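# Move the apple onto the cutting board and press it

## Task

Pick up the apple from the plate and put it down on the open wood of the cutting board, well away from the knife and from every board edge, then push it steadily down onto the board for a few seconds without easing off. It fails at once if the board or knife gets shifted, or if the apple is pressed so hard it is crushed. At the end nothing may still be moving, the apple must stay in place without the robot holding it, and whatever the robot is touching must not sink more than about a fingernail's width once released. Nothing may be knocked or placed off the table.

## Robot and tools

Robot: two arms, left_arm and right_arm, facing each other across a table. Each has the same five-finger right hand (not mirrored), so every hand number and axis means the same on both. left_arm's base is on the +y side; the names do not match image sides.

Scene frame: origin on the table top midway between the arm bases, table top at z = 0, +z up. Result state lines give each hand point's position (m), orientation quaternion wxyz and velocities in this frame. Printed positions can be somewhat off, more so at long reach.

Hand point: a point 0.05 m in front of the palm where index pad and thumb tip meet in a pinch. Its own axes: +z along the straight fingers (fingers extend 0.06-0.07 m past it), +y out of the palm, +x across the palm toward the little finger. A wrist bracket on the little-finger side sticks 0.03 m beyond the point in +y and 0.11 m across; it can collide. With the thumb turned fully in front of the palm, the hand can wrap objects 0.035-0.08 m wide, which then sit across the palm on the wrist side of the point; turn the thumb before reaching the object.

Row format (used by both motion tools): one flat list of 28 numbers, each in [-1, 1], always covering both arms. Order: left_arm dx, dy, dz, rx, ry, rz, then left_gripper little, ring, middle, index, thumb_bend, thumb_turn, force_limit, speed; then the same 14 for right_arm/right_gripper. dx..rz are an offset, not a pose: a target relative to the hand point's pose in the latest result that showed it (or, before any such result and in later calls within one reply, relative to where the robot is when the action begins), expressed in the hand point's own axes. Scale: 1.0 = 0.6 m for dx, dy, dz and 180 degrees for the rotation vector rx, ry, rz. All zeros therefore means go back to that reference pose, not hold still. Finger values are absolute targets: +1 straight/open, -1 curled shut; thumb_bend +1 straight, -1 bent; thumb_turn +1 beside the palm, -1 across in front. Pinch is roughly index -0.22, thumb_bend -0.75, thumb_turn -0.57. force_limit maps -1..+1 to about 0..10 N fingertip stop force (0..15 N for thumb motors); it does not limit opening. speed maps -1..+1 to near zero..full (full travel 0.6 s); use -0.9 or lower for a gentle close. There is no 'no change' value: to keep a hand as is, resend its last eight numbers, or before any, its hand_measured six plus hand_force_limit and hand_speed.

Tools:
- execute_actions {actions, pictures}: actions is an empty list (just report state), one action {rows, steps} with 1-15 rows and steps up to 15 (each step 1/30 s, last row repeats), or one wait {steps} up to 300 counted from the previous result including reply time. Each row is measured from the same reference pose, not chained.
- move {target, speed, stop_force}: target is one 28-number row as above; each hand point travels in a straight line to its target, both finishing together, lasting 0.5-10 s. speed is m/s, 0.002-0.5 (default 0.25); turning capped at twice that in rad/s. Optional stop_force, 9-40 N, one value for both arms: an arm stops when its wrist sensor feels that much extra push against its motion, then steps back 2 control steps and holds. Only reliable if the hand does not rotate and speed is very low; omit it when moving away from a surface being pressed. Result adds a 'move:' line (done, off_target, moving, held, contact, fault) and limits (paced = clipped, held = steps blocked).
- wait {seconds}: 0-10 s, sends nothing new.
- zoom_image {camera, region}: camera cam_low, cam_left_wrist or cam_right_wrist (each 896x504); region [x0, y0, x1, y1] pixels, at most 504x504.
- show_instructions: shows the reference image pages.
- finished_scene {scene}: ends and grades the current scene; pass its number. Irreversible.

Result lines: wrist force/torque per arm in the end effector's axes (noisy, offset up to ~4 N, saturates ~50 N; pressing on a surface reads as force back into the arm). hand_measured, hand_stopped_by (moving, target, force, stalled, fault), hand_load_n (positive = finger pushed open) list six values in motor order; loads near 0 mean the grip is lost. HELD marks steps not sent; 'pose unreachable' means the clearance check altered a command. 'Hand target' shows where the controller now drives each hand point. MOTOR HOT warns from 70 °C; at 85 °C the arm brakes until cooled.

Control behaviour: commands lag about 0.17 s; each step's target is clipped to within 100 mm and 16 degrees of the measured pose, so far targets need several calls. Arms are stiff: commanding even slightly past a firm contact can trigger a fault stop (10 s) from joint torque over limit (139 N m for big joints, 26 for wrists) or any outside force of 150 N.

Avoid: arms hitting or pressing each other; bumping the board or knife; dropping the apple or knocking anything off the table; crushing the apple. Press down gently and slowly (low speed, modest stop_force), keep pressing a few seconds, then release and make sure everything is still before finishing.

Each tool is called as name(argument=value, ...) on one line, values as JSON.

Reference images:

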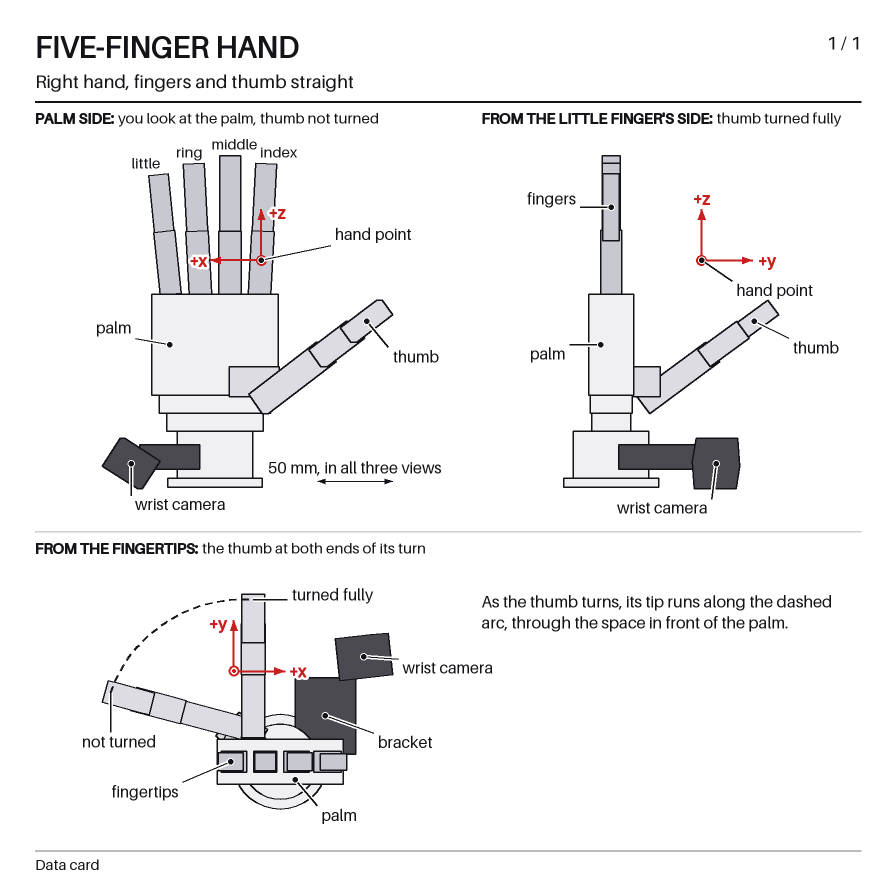

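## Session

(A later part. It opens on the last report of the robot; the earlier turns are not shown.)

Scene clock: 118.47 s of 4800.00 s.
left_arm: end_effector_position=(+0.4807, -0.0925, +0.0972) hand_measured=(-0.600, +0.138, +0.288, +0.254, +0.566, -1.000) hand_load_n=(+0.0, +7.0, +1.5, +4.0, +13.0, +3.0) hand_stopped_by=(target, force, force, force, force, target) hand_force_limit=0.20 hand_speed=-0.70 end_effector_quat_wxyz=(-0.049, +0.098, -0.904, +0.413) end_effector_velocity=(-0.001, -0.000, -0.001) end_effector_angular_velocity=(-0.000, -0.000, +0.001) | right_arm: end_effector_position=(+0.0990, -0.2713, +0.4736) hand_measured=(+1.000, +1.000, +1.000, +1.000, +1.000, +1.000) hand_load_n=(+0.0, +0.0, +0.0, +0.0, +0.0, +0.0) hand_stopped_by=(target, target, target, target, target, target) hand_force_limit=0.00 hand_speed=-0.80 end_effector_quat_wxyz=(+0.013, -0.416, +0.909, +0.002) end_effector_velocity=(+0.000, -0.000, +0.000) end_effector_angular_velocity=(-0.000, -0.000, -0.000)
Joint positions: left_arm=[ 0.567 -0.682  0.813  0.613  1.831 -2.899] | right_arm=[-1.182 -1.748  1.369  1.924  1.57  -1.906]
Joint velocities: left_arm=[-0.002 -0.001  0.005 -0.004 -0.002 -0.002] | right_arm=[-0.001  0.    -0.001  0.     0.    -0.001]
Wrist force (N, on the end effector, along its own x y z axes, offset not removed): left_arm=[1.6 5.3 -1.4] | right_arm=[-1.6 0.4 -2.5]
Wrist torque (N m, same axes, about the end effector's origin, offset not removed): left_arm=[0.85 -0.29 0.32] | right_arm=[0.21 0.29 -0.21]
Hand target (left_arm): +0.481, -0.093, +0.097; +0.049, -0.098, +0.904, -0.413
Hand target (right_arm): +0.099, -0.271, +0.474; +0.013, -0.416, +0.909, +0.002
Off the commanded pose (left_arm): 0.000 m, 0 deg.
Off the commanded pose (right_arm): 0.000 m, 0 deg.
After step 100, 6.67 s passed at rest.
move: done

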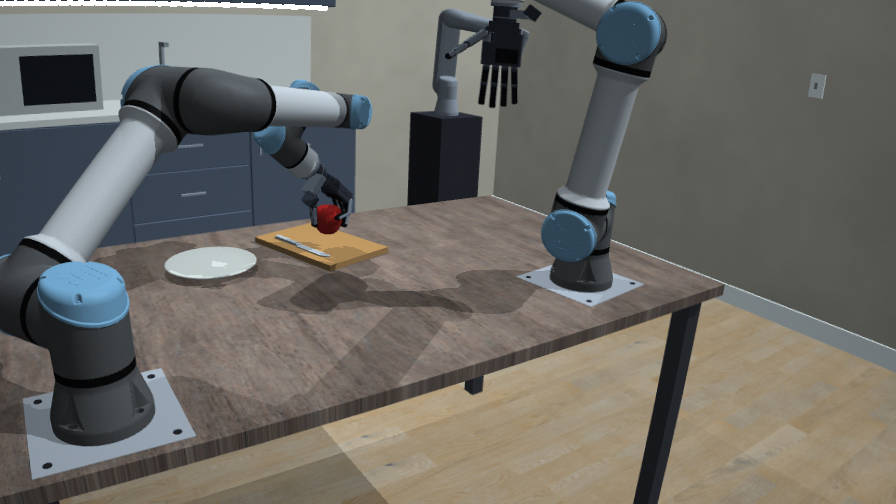

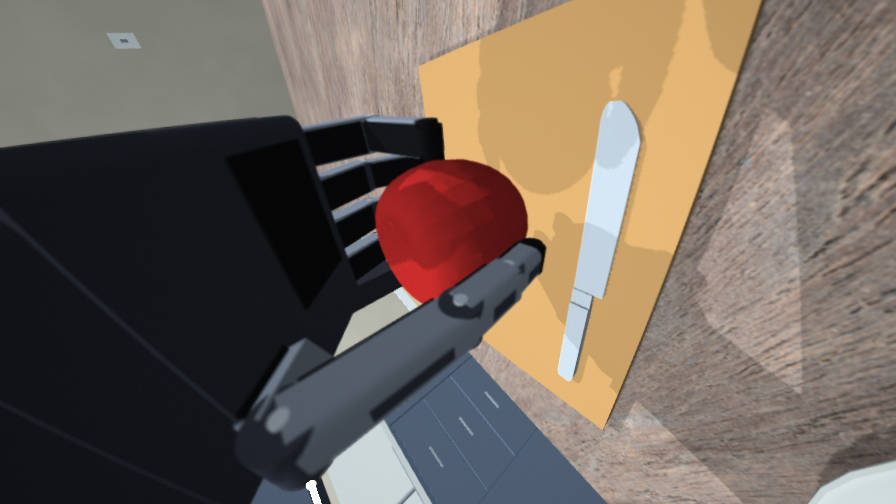

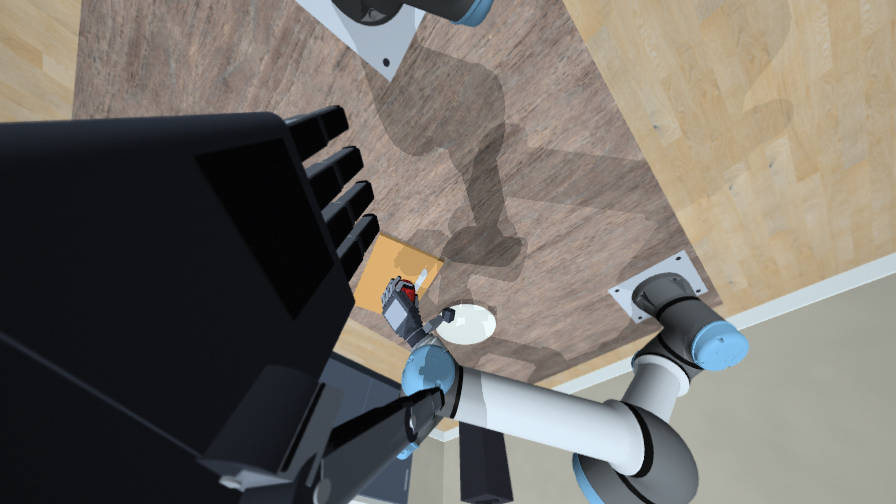

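move(target=[0.01,0.02,0.04,0,0,0,-0.6,-0.6,-0.6,-0.6,-0.8,-1,0.2,-0.7,0,0,0,0,0,0,1,1,1,1,1,1,0,-0.8], speed=0.04)

move(target=[0,0.0375,0.033,0,0,0,-0.6,-0.6,-0.6,-0.6,-0.8,-1,0.2,-0.7,0,0,0,0,0,0,1,1,1,1,1,1,0,-0.8], speed=0.004, stop_force=15)

wait(seconds=3)

Scene clock: 124.83 s of 4800.00 s.
left_arm: end_effector_position=(+0.4772, -0.1038, +0.0725) hand_measured=(-0.600, +0.138, +0.288, +0.254, +0.566, -1.000) hand_load_n=(+0.0, +7.0, +1.5, +4.0, +13.0, +3.0) hand_stopped_by=(target, force, force, force, force, target) hand_force_limit=0.20 hand_speed=-0.70 end_effector_quat_wxyz=(-0.049, +0.098, -0.904, +0.413) end_effector_velocity=(-0.000, -0.001, -0.001) end_effector_angular_velocity=(-0.000, -0.000, +0.000) | right_arm: end_effector_position=(+0.0990, -0.2713, +0.4736) hand_measured=(+1.000, +1.000, +1.000, +1.000, +1.000, +1.000) hand_load_n=(+0.0, +0.0, +0.0, +0.0, +0.0, +0.0) hand_stopped_by=(target, target, target, target, target, target) hand_force_limit=0.00 hand_speed=-0.80 end_effector_quat_wxyz=(+0.013, -0.416, +0.909, +0.002) end_effector_velocity=(+0.000, -0.000, +0.000) end_effector_angular_velocity=(+0.000, -0.001, +0.001)
Joint positions: left_arm=[ 0.553 -0.653  0.821  0.573  1.82  -2.909] | right_arm=[-1.182 -1.748  1.369  1.924  1.57  -1.906]
Joint velocities: left_arm=[-0.001  0.002 -0.    -0.002 -0.    -0.001] | right_arm=[ 0.    -0.    -0.001 -0.     0.    -0.001]
Wrist force (N, on the end effector, along its own x y z axes, offset not removed): left_arm=[2.4 -1.7 0.0] | right_arm=[-1.8 2.7 -2.1]
Wrist torque (N m, same axes, about the end effector's origin, offset not removed): left_arm=[-0.50 -0.46 0.32] | right_arm=[0.64 0.26 -0.24]
Hand target (left_arm): +0.477, -0.104, +0.072; +0.049, -0.098, +0.904, -0.413
Hand target (right_arm): +0.099, -0.271, +0.474; +0.013, -0.416, +0.909, +0.002
Off the commanded pose (left_arm): 0.000 m, 0 deg.
Off the commanded pose (right_arm): 0.000 m, 0 deg.
After step 100, 2.00 s passed at rest.
move: done

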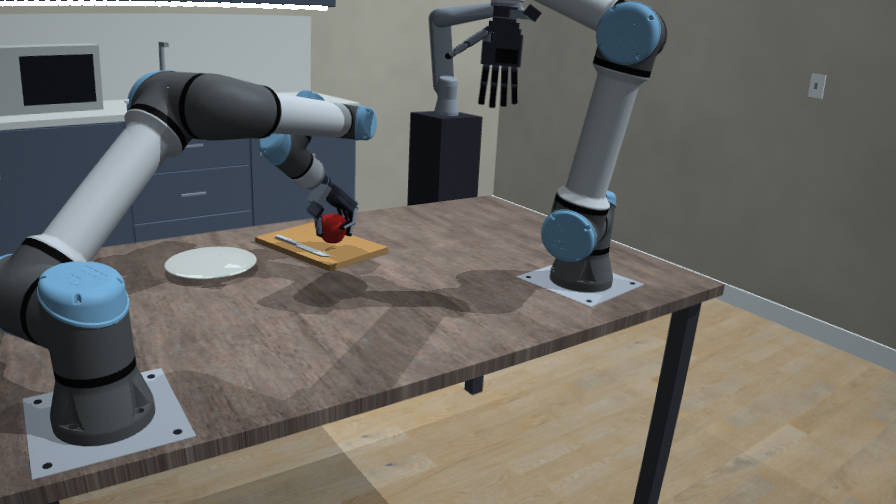

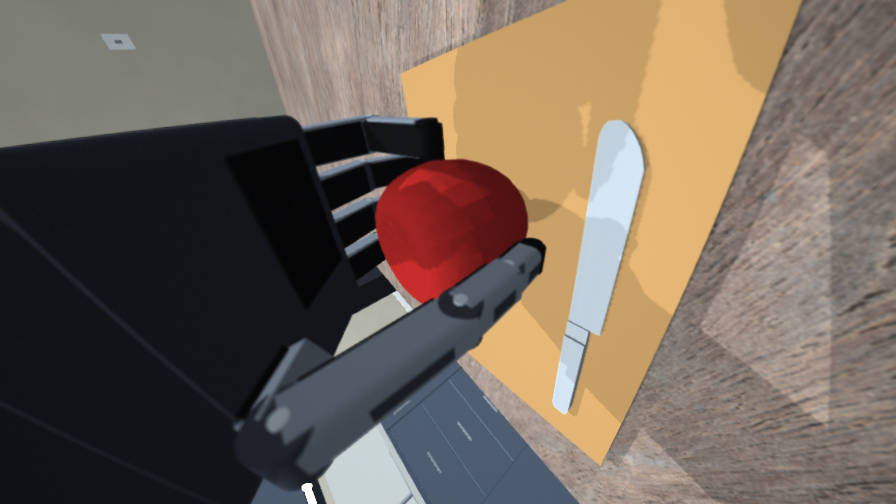

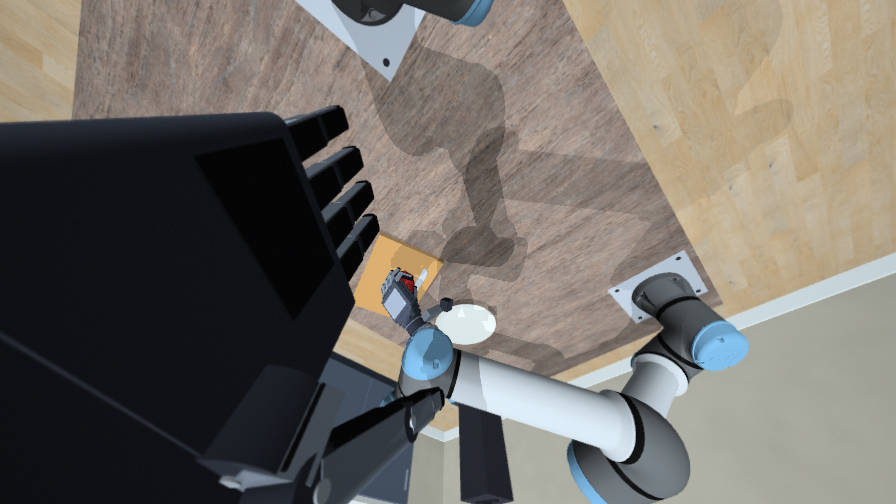

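Scene clock: 132.53 s of 4800.00 s.
left_arm: end_effector_position=(+0.4775, -0.1041, +0.0427) hand_measured=(-0.600, +0.136, +0.286, +0.254, +0.560, -1.000) hand_load_n=(+0.0, +0.0, -0.5, +0.0, +1.0, +0.0) hand_stopped_by=(target, force, force, force, force, target) hand_force_limit=0.20 hand_speed=-0.70 end_effector_quat_wxyz=(-0.049, +0.098, -0.904, +0.413) end_effector_velocity=(+0.000, -0.000, -0.000) end_effector_angular_velocity=(-0.001, -0.000, +0.000) | right_arm: end_effector_position=(+0.0990, -0.2713, +0.4736) hand_measured=(+1.000, +1.000, +1.000, +1.000, +1.000, +1.000) hand_load_n=(+0.0, +0.0, +0.0, +0.0, +0.0, +0.0) hand_stopped_by=(target, target, target, target, target, target) hand_force_limit=0.00 hand_speed=-0.80 end_effector_quat_wxyz=(+0.013, -0.416, +0.909, +0.002) end_effector_velocity=(+0.000, -0.000, -0.000) end_effector_angular_velocity=(-0.001, -0.001, -0.000)
Joint positions: left_arm=[ 0.553 -0.633  0.862  0.512  1.821 -2.909] | right_arm=[-1.182 -1.748  1.369  1.924  1.57  -1.906]
Joint velocities: left_arm=[-0.     0.001 -0.    -0.001 -0.    -0.   ] | right_arm=[-0.001 -0.    -0.    -0.     0.001 -0.001]
Wrist force (N, on the end effector, along its own x y z axes, offset not removed): left_arm=[2.2 -7.3 -14.1] | right_arm=[-0.8 1.8 -1.4]
Wrist torque (N m, same axes, about the end effector's origin, offset not removed): left_arm=[0.83 0.01 -0.07] | right_arm=[0.47 -0.02 0.01]
Hand target (left_arm): +0.477, -0.104, +0.043; +0.049, -0.098, +0.904, -0.413
Hand target (right_arm): +0.099, -0.271, +0.474; +0.013, -0.416, +0.909, +0.002
Off the commanded pose (left_arm): 0.000 m, 0 deg.
Off the commanded pose (right_arm): 0.000 m, 0 deg.
move: done

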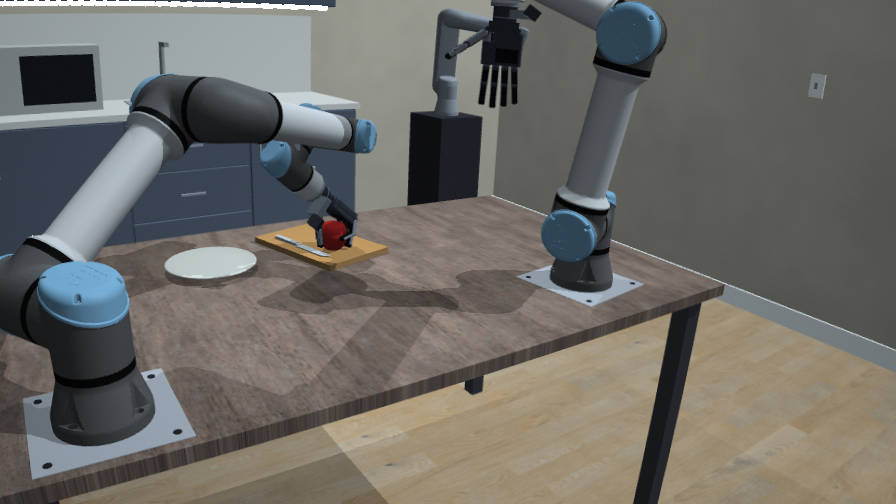

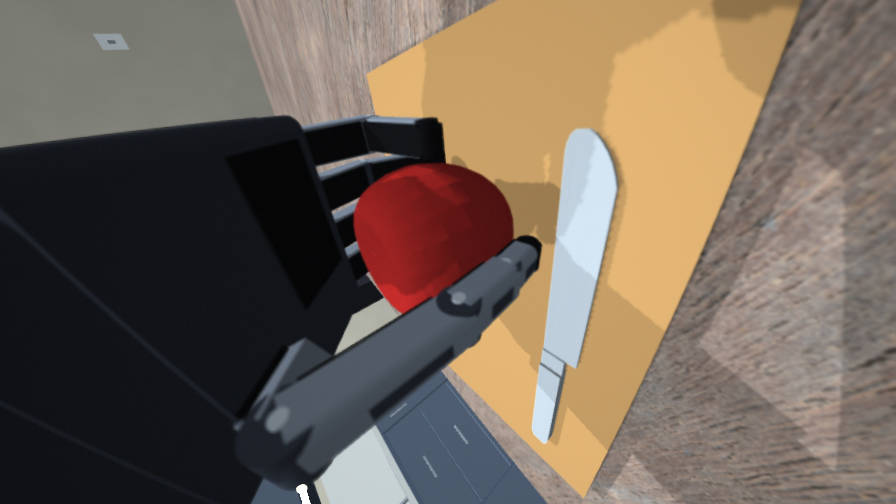

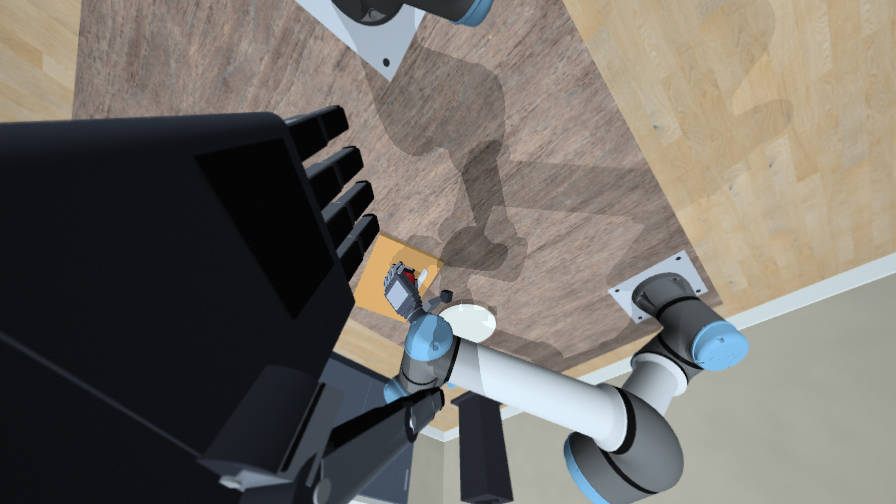

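Scene clock: 135.53 s of 4800.00 s.
left_arm: end_effector_position=(+0.4774, -0.1040, +0.0425) hand_measured=(-0.600, +0.136, +0.286, +0.254, +0.560, -1.000) hand_load_n=(+0.0, +0.0, -0.5, +0.0, +1.0, +0.0) hand_stopped_by=(target, force, force, force, force, target) hand_force_limit=0.20 hand_speed=-0.70 end_effector_quat_wxyz=(-0.049, +0.098, -0.904, +0.413) end_effector_velocity=(+0.000, +0.000, -0.000) end_effector_angular_velocity=(+0.001, +0.000, +0.001) | right_arm: end_effector_position=(+0.0990, -0.2713, +0.4736) hand_measured=(+1.000, +1.000, +1.000, +1.000, +1.000, +1.000) hand_load_n=(+0.0, +0.0, +0.0, +0.0, +0.0, +0.0) hand_stopped_by=(target, target, target, target, target, target) hand_force_limit=0.00 hand_speed=-0.80 end_effector_quat_wxyz=(+0.013, -0.416, +0.909, +0.002) end_effector_velocity=(-0.000, +0.000, +0.000) end_effector_angular_velocity=(+0.000, -0.001, +0.001)
Joint positions: left_arm=[ 0.553 -0.633  0.862  0.512  1.821 -2.909] | right_arm=[-1.182 -1.748  1.369  1.924  1.57  -1.906]
Joint velocities: left_arm=[-0.     0.     0.     0.    -0.001 -0.001] | right_arm=[ 0.001 -0.    -0.001 -0.     0.    -0.   ]
Wrist force (N, on the end effector, along its own x y z axes, offset not removed): left_arm=[1.6 -13.7 -16.4] | right_arm=[-1.4 0.5 -3.8]
Wrist torque (N m, same axes, about the end effector's origin, offset not removed): left_arm=[0.36 0.16 -0.16] | right_arm=[0.21 0.17 -0.17]
Hand target (left_arm): +0.477, -0.104, +0.043; +0.049, -0.098, +0.904, -0.413
Hand target (right_arm): +0.099, -0.271, +0.474; +0.013, -0.416, +0.909, +0.002
Off the commanded pose (left_arm): 0.000 m, 0 deg.
Off the commanded pose (right_arm): 0.000 m, 0 deg.
Steps of this call (steps 1 to 90: nothing new was sent). Readings (end_effector_position | what the end effector reports):
1: left_arm (+0.4775, -0.1041, +0.0427) | right_arm (+0.0990, -0.2713, +0.4736) | left_arm hand_measured=(-0.600, +0.136, +0.286, +0.254, +0.560, -1.000) hand_load_n=(+0.0, +0.0, -0.5, +0.0, +1.0, +0.0) hand_stopped_by=(target, force, force, force, force, target) hand_force_limit=0.20 hand_speed=-0.70 | right_arm hand_measured=(+1.000, +1.000, +1.000, +1.000, +1.000, +1.000) hand_load_n=(+0.0, +0.0, +0.0, +0.0, +0.0, +0.0) hand_stopped_by=(target, target, target, target, target, target) hand_force_limit=0.00 hand_speed=-0.80
2: left_arm (+0.4775, -0.1040, +0.0427) | right_arm (+0.0990, -0.2713, +0.4736) | left_arm hand_measured=(-0.600, +0.136, +0.286, +0.254, +0.560, -1.000) hand_load_n=(+0.0, +0.0, -0.5, +0.0, +1.0, +0.0) hand_stopped_by=(target, force, force, force, force, target) hand_force_limit=0.20 hand_speed=-0.70 | right_arm hand_measured=(+1.000, +1.000, +1.000, +1.000, +1.000, +1.000) hand_load_n=(+0.0, +0.0, +0.0, +0.0, +0.0, +0.0) hand_stopped_by=(target, target, target, target, target, target) hand_force_limit=0.00 hand_speed=-0.80
4: left_arm (+0.4775, -0.1040, +0.0426) | right_arm (+0.0990, -0.2713, +0.4736) | left_arm hand_measured=(-0.600, +0.136, +0.286, +0.254, +0.560, -1.000) hand_load_n=(+0.0, +0.0, -0.5, +0.0, +1.0, +0.0) hand_stopped_by=(target, force, force, force, force, target) hand_force_limit=0.20 hand_speed=-0.70 | right_arm hand_measured=(+1.000, +1.000, +1.000, +1.000, +1.000, +1.000) hand_load_n=(+0.0, +0.0, +0.0, +0.0, +0.0, +0.0) hand_stopped_by=(target, target, target, target, target, target) hand_force_limit=0.00 hand_speed=-0.80
8: left_arm (+0.4775, -0.1040, +0.0426) | right_arm (+0.0990, -0.2713, +0.4736) | left_arm hand_measured=(-0.600, +0.136, +0.286, +0.254, +0.560, -1.000) hand_load_n=(+0.0, +0.0, -0.5, +0.0, +1.0, +0.0) hand_stopped_by=(target, force, force, force, force, target) hand_force_limit=0.20 hand_speed=-0.70 | right_arm hand_measured=(+1.000, +1.000, +1.000, +1.000, +1.000, +1.000) hand_load_n=(+0.0, +0.0, +0.0, +0.0, +0.0, +0.0) hand_stopped_by=(target, target, target, target, target, target) hand_force_limit=0.00 hand_speed=-0.80
90: the state above

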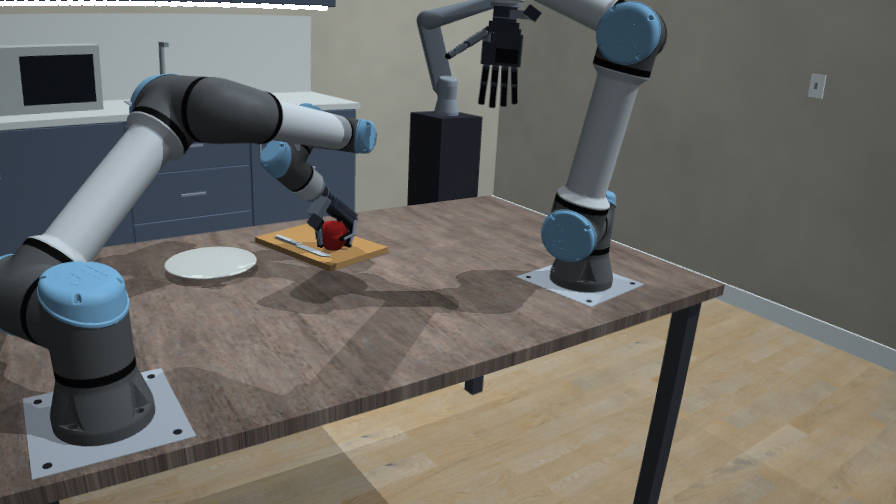

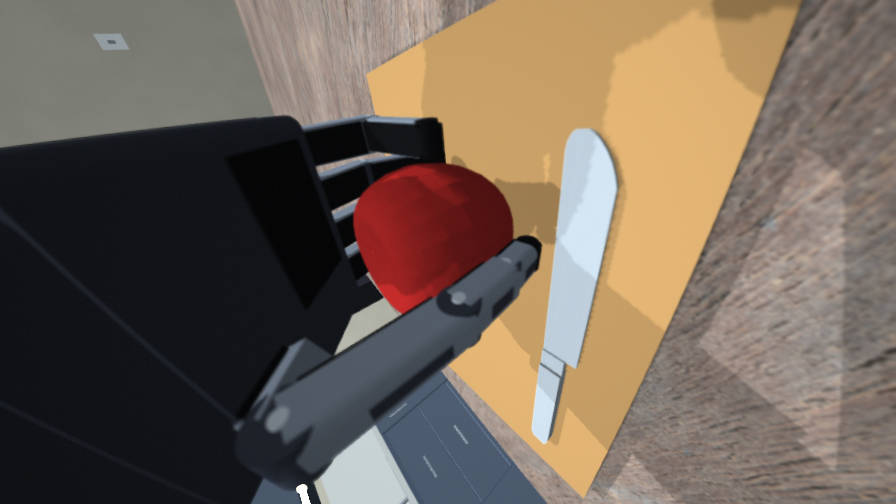

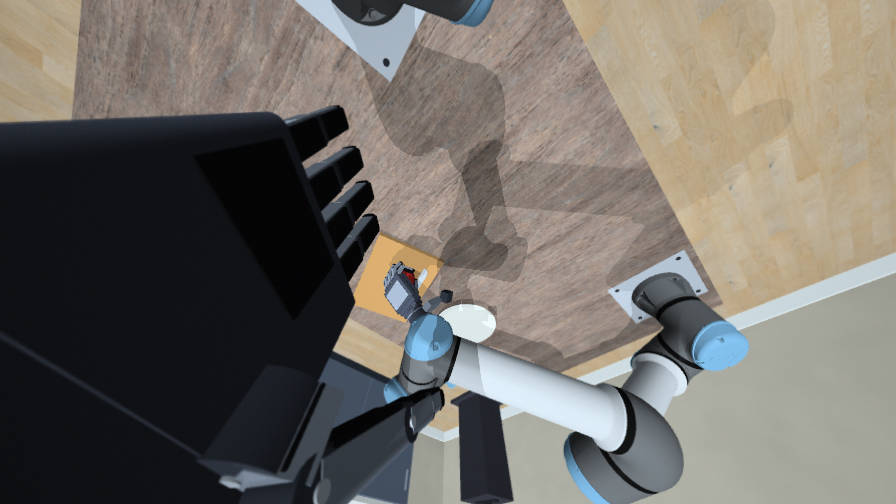

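execute_actions(actions=[{"steps":180}], pictures=false)

move(target=[0,-0.02,-0.0176,0,0,0,1,1,1,1,0.7,-1,0.2,-0.3,0,0,0,0,0,0,1,1,1,1,1,1,0,-0.8], speed=0.01)

move(target=[0,-0.125,-0.11,0,0,0,1,1,1,1,1,-1,0.2,-0.3,0,0,0,0,0,0,1,1,1,1,1,1,0,-0.8], speed=0.08)

Scene clock: 141.53 s of 4800.00 s.
left_arm: end_effector_position=(+0.4774, -0.1040, +0.0425) hand_measured=(-0.600, +0.136, +0.286, +0.254, +0.560, -1.000) hand_load_n=(+0.0, +0.0, -0.5, +0.0, +1.0, +0.0) hand_stopped_by=(target, force, force, force, force, target) hand_force_limit=0.20 hand_speed=-0.70 end_effector_quat_wxyz=(-0.049, +0.098, -0.904, +0.413) end_effector_velocity=(+0.000, -0.000, +0.000) end_effector_angular_velocity=(-0.001, +0.000, -0.000) | right_arm: end_effector_position=(+0.0990, -0.2713, +0.4736) hand_measured=(+1.000, +1.000, +1.000, +1.000, +1.000, +1.000) hand_load_n=(+0.0, +0.0, +0.0, +0.0, +0.0, +0.0) hand_stopped_by=(target, target, target, target, target, target) hand_force_limit=0.00 hand_speed=-0.80 end_effector_quat_wxyz=(+0.013, -0.416, +0.909, +0.002) end_effector_velocity=(+0.000, -0.000, -0.000) end_effector_angular_velocity=(+0.000, +0.000, -0.000)
Joint positions: left_arm=[ 0.553 -0.633  0.862  0.512  1.821 -2.909] | right_arm=[-1.182 -1.748  1.369  1.924  1.57  -1.906]
Joint velocities: left_arm=[ 0.  0. -0. -0.  0. -0.] | right_arm=[-0.001 -0.     0.    -0.    -0.    -0.   ]
Wrist force (N, on the end effector, along its own x y z axes, offset not removed): left_arm=[0.0 -9.3 -15.0] | right_arm=[-0.9 2.6 -1.4]
Wrist torque (N m, same axes, about the end effector's origin, offset not removed): left_arm=[0.95 0.21 0.04] | right_arm=[0.43 0.08 0.07]
Hand target (left_arm): +0.477, -0.104, +0.043; +0.049, -0.098, +0.904, -0.413
Hand target (right_arm): +0.099, -0.271, +0.474; +0.013, -0.416, +0.909, +0.002
Off the commanded pose (left_arm): 0.000 m, 0 deg.
Off the commanded pose (right_arm): 0.000 m, 0 deg.
Steps of this call (steps 1 to 100: nothing new was sent; then 2.67 s passed at rest). Readings (end_effector_position | what the end effector reports):
1: left_arm (+0.4774, -0.1040, +0.0425) | right_arm (+0.0990, -0.2713, +0.4736) | left_arm hand_measured=(-0.600, +0.136, +0.286, +0.254, +0.560, -1.000) hand_load_n=(+0.0, +0.0, -0.5, +0.0, +1.0, +0.0) hand_stopped_by=(target, force, force, force, force, target) hand_force_limit=0.20 hand_speed=-0.70 | right_arm hand_measured=(+1.000, +1.000, +1.000, +1.000, +1.000, +1.000) hand_load_n=(+0.0, +0.0, +0.0, +0.0, +0.0, +0.0) hand_stopped_by=(target, target, target, target, target, target) hand_force_limit=0.00 hand_speed=-0.80
2: left_arm (+0.4774, -0.1040, +0.0425) | right_arm (+0.0990, -0.2713, +0.4736) | left_arm hand_measured=(-0.600, +0.136, +0.286, +0.254, +0.560, -1.000) hand_load_n=(+0.0, +0.0, -0.5, +0.0, +1.0, +0.0) hand_stopped_by=(target, force, force, force, force, target) hand_force_limit=0.20 hand_speed=-0.70 | right_arm hand_measured=(+1.000, +1.000, +1.000, +1.000, +1.000, +1.000) hand_load_n=(+0.0, +0.0, +0.0, +0.0, +0.0, +0.0) hand_stopped_by=(target, target, target, target, target, target) hand_force_limit=0.00 hand_speed=-0.80
4: left_arm (+0.4774, -0.1040, +0.0425) | right_arm (+0.0990, -0.2713, +0.4736) | left_arm hand_measured=(-0.600, +0.136, +0.286, +0.254, +0.560, -1.000) hand_load_n=(+0.0, +0.0, -0.5, +0.0, +1.0, +0.0) hand_stopped_by=(target, force, force, force, force, target) hand_force_limit=0.20 hand_speed=-0.70 | right_arm hand_measured=(+1.000, +1.000, +1.000, +1.000, +1.000, +1.000) hand_load_n=(+0.0, +0.0, +0.0, +0.0, +0.0, +0.0) hand_stopped_by=(target, target, target, target, target, target) hand_force_limit=0.00 hand_speed=-0.80
8: left_arm (+0.4774, -0.1040, +0.0425) | right_arm (+0.0990, -0.2713, +0.4736) | left_arm hand_measured=(-0.600, +0.136, +0.286, +0.254, +0.560, -1.000) hand_load_n=(+0.0, +0.0, -0.5, +0.0, +1.0, +0.0) hand_stopped_by=(target, force, force, force, force, target) hand_force_limit=0.20 hand_speed=-0.70 | right_arm hand_measured=(+1.000, +1.000, +1.000, +1.000, +1.000, +1.000) hand_load_n=(+0.0, +0.0, +0.0, +0.0, +0.0, +0.0) hand_stopped_by=(target, target, target, target, target, target) hand_force_limit=0.00 hand_speed=-0.80
100: the state above

Scene clock: 143.37 s of 4800.00 s.
left_arm: end_effector_position=(+0.4773, -0.1039, +0.0584) hand_measured=(+1.000, +1.000, +1.000, +1.000, +0.700, -1.000) hand_load_n=(+0.0, +0.0, +0.0, +0.0, +0.0, +0.0) hand_stopped_by=(target, target, target, target, target, target) hand_force_limit=0.20 hand_speed=-0.30 end_effector_quat_wxyz=(-0.049, +0.098, -0.904, +0.413) end_effector_velocity=(-0.001, -0.000, +0.001) end_effector_angular_velocity=(-0.000, +0.001, -0.000) | right_arm: end_effector_position=(+0.0990, -0.2713, +0.4736) hand_measured=(+1.000, +1.000, +1.000, +1.000, +1.000, +1.000) hand_load_n=(+0.0, +0.0, +0.0, +0.0, +0.0, +0.0) hand_stopped_by=(target, target, target, target, target, target) hand_force_limit=0.00 hand_speed=-0.80 end_effector_quat_wxyz=(+0.013, -0.416, +0.909, +0.002) end_effector_velocity=(+0.000, +0.000, +0.001) end_effector_angular_velocity=(+0.001, -0.002, -0.001)
Joint positions: left_arm=[ 0.553 -0.644  0.841  0.544  1.821 -2.909] | right_arm=[-1.182 -1.748  1.369  1.924  1.57  -1.906]
Joint velocities: left_arm=[-0.001 -0.001 -0.002  0.003  0.    -0.001] | right_arm=[ 0.     0.    -0.002 -0.     0.     0.001]
Wrist force (N, on the end effector, along its own x y z axes, offset not removed): left_arm=[1.6 -1.5 0.2] | right_arm=[-2.2 0.9 -0.9]
Wrist torque (N m, same axes, about the end effector's origin, offset not removed): left_arm=[-0.35 -0.39 0.13] | right_arm=[0.21 0.24 -0.04]
Hand target (left_arm): +0.477, -0.104, +0.059; +0.049, -0.098, +0.904, -0.413
Hand target (right_arm): +0.099, -0.271, +0.474; +0.013, -0.416, +0.909, +0.002
Off the commanded pose (left_arm): 0.000 m, 0 deg.
Off the commanded pose (right_arm): 0.000 m, 0 deg.
move: done

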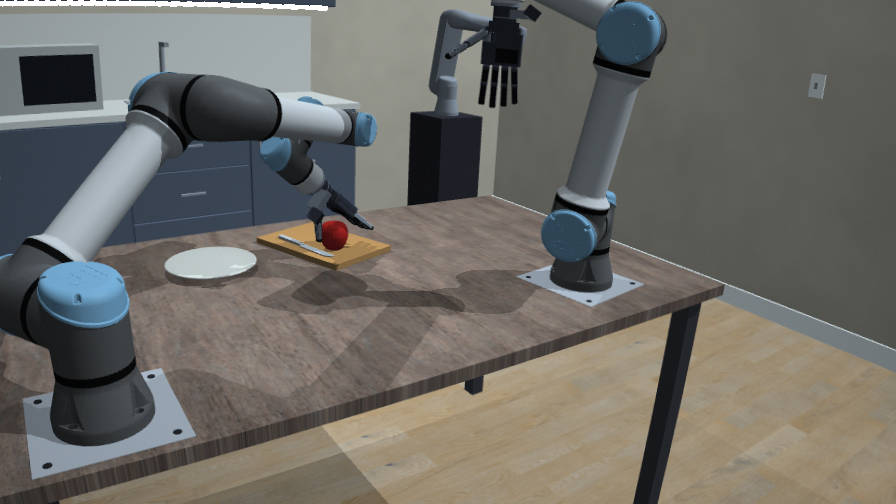

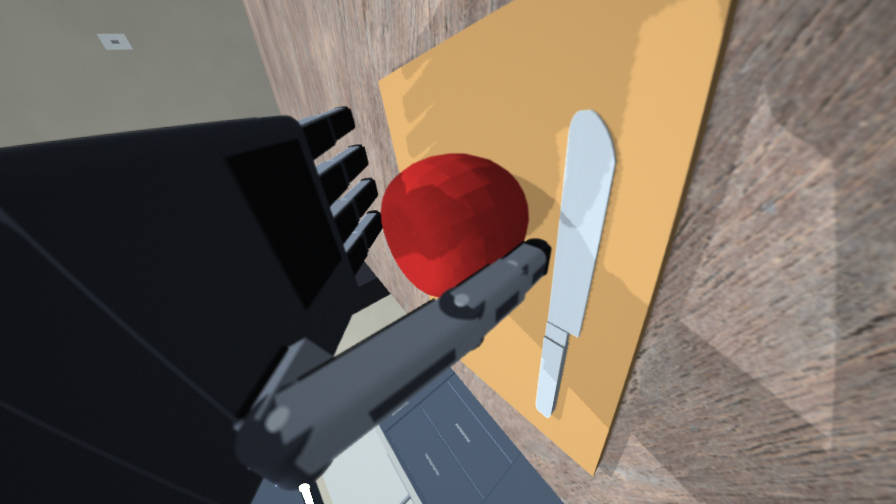

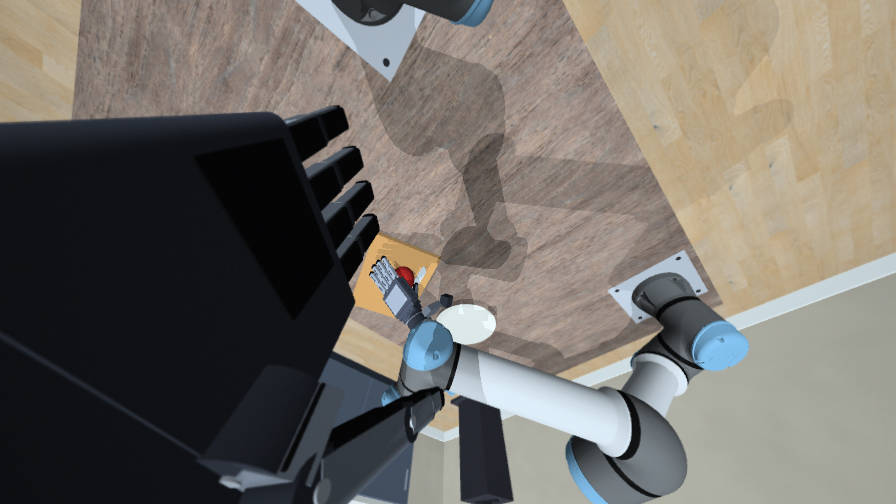

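Scene clock: 145.00 s of 4800.00 s.
left_arm: end_effector_position=(+0.4766, -0.1032, +0.1583) hand_measured=(+1.000, +1.000, +1.000, +1.000, +1.000, -1.000) hand_load_n=(+0.0, +0.0, +0.0, +0.0, +0.0, +0.0) hand_stopped_by=(target, target, target, target, target, target) hand_force_limit=0.20 hand_speed=-0.30 end_effector_quat_wxyz=(-0.049, +0.098, -0.904, +0.413) end_effector_velocity=(+0.000, -0.000, +0.001) end_effector_angular_velocity=(+0.002, +0.000, -0.001) | right_arm: end_effector_position=(+0.0990, -0.2713, +0.4736) hand_measured=(+1.000, +1.000, +1.000, +1.000, +1.000, +1.000) hand_load_n=(+0.0, +0.0, +0.0, +0.0, +0.0, +0.0) hand_stopped_by=(target, target, target, target, target, target) hand_force_limit=0.00 hand_speed=-0.80 end_effector_quat_wxyz=(+0.013, -0.416, +0.909, +0.002) end_effector_velocity=(+0.000, -0.000, -0.000) end_effector_angular_velocity=(-0.000, +0.001, -0.001)
Joint positions: left_arm=[ 0.553 -0.677  0.646  0.771  1.82  -2.909] | right_arm=[-1.182 -1.748  1.369  1.924  1.57  -1.906]
Joint velocities: left_arm=[ 0.     0.003 -0.009  0.008  0.     0.001] | right_arm=[-0.     0.     0.001  0.     0.     0.   ]
Wrist force (N, on the end effector, along its own x y z axes, offset not removed): left_arm=[-0.8 0.5 2.0] | right_arm=[-2.7 1.2 -1.5]
Wrist torque (N m, same axes, about the end effector's origin, offset not removed): left_arm=[-0.05 0.01 0.22] | right_arm=[0.24 0.27 -0.22]
Hand target (left_arm): +0.477, -0.103, +0.158; +0.049, -0.098, +0.904, -0.413
Hand target (right_arm): +0.099, -0.271, +0.474; +0.013, -0.416, +0.909, +0.002
Off the commanded pose (left_arm): 0.000 m, 0 deg.
Off the commanded pose (right_arm): 0.000 m, 0 deg.
move: done

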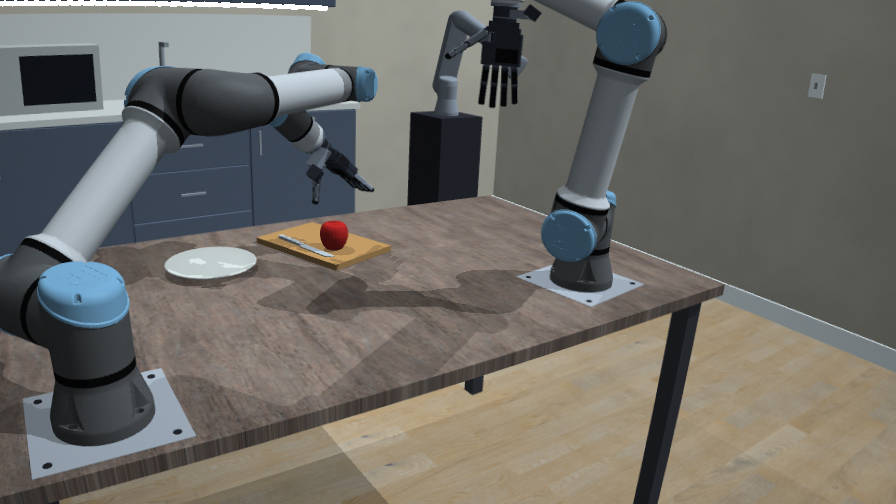

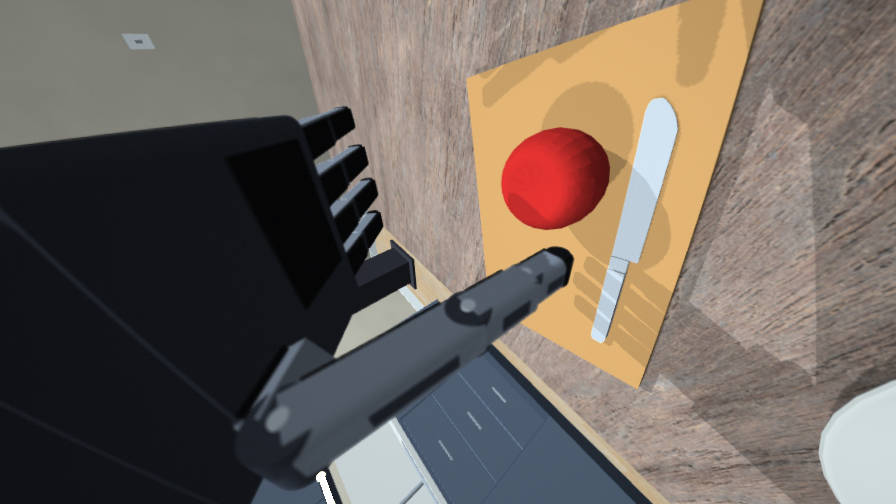

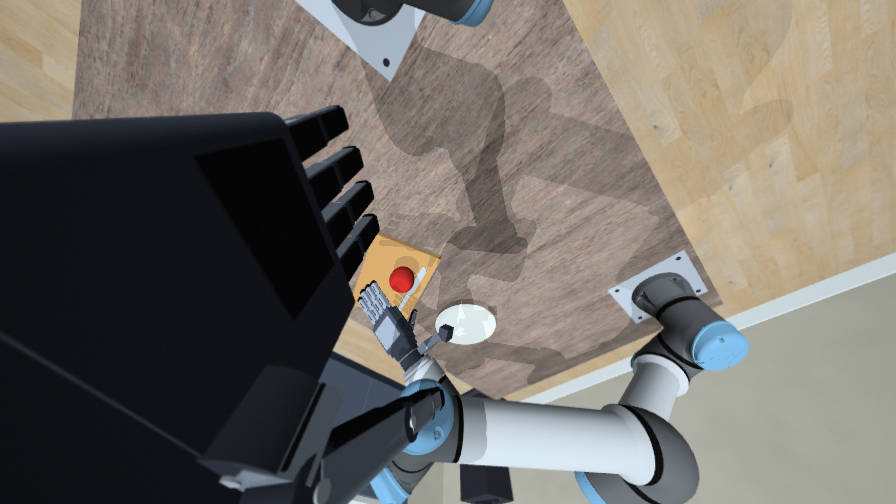

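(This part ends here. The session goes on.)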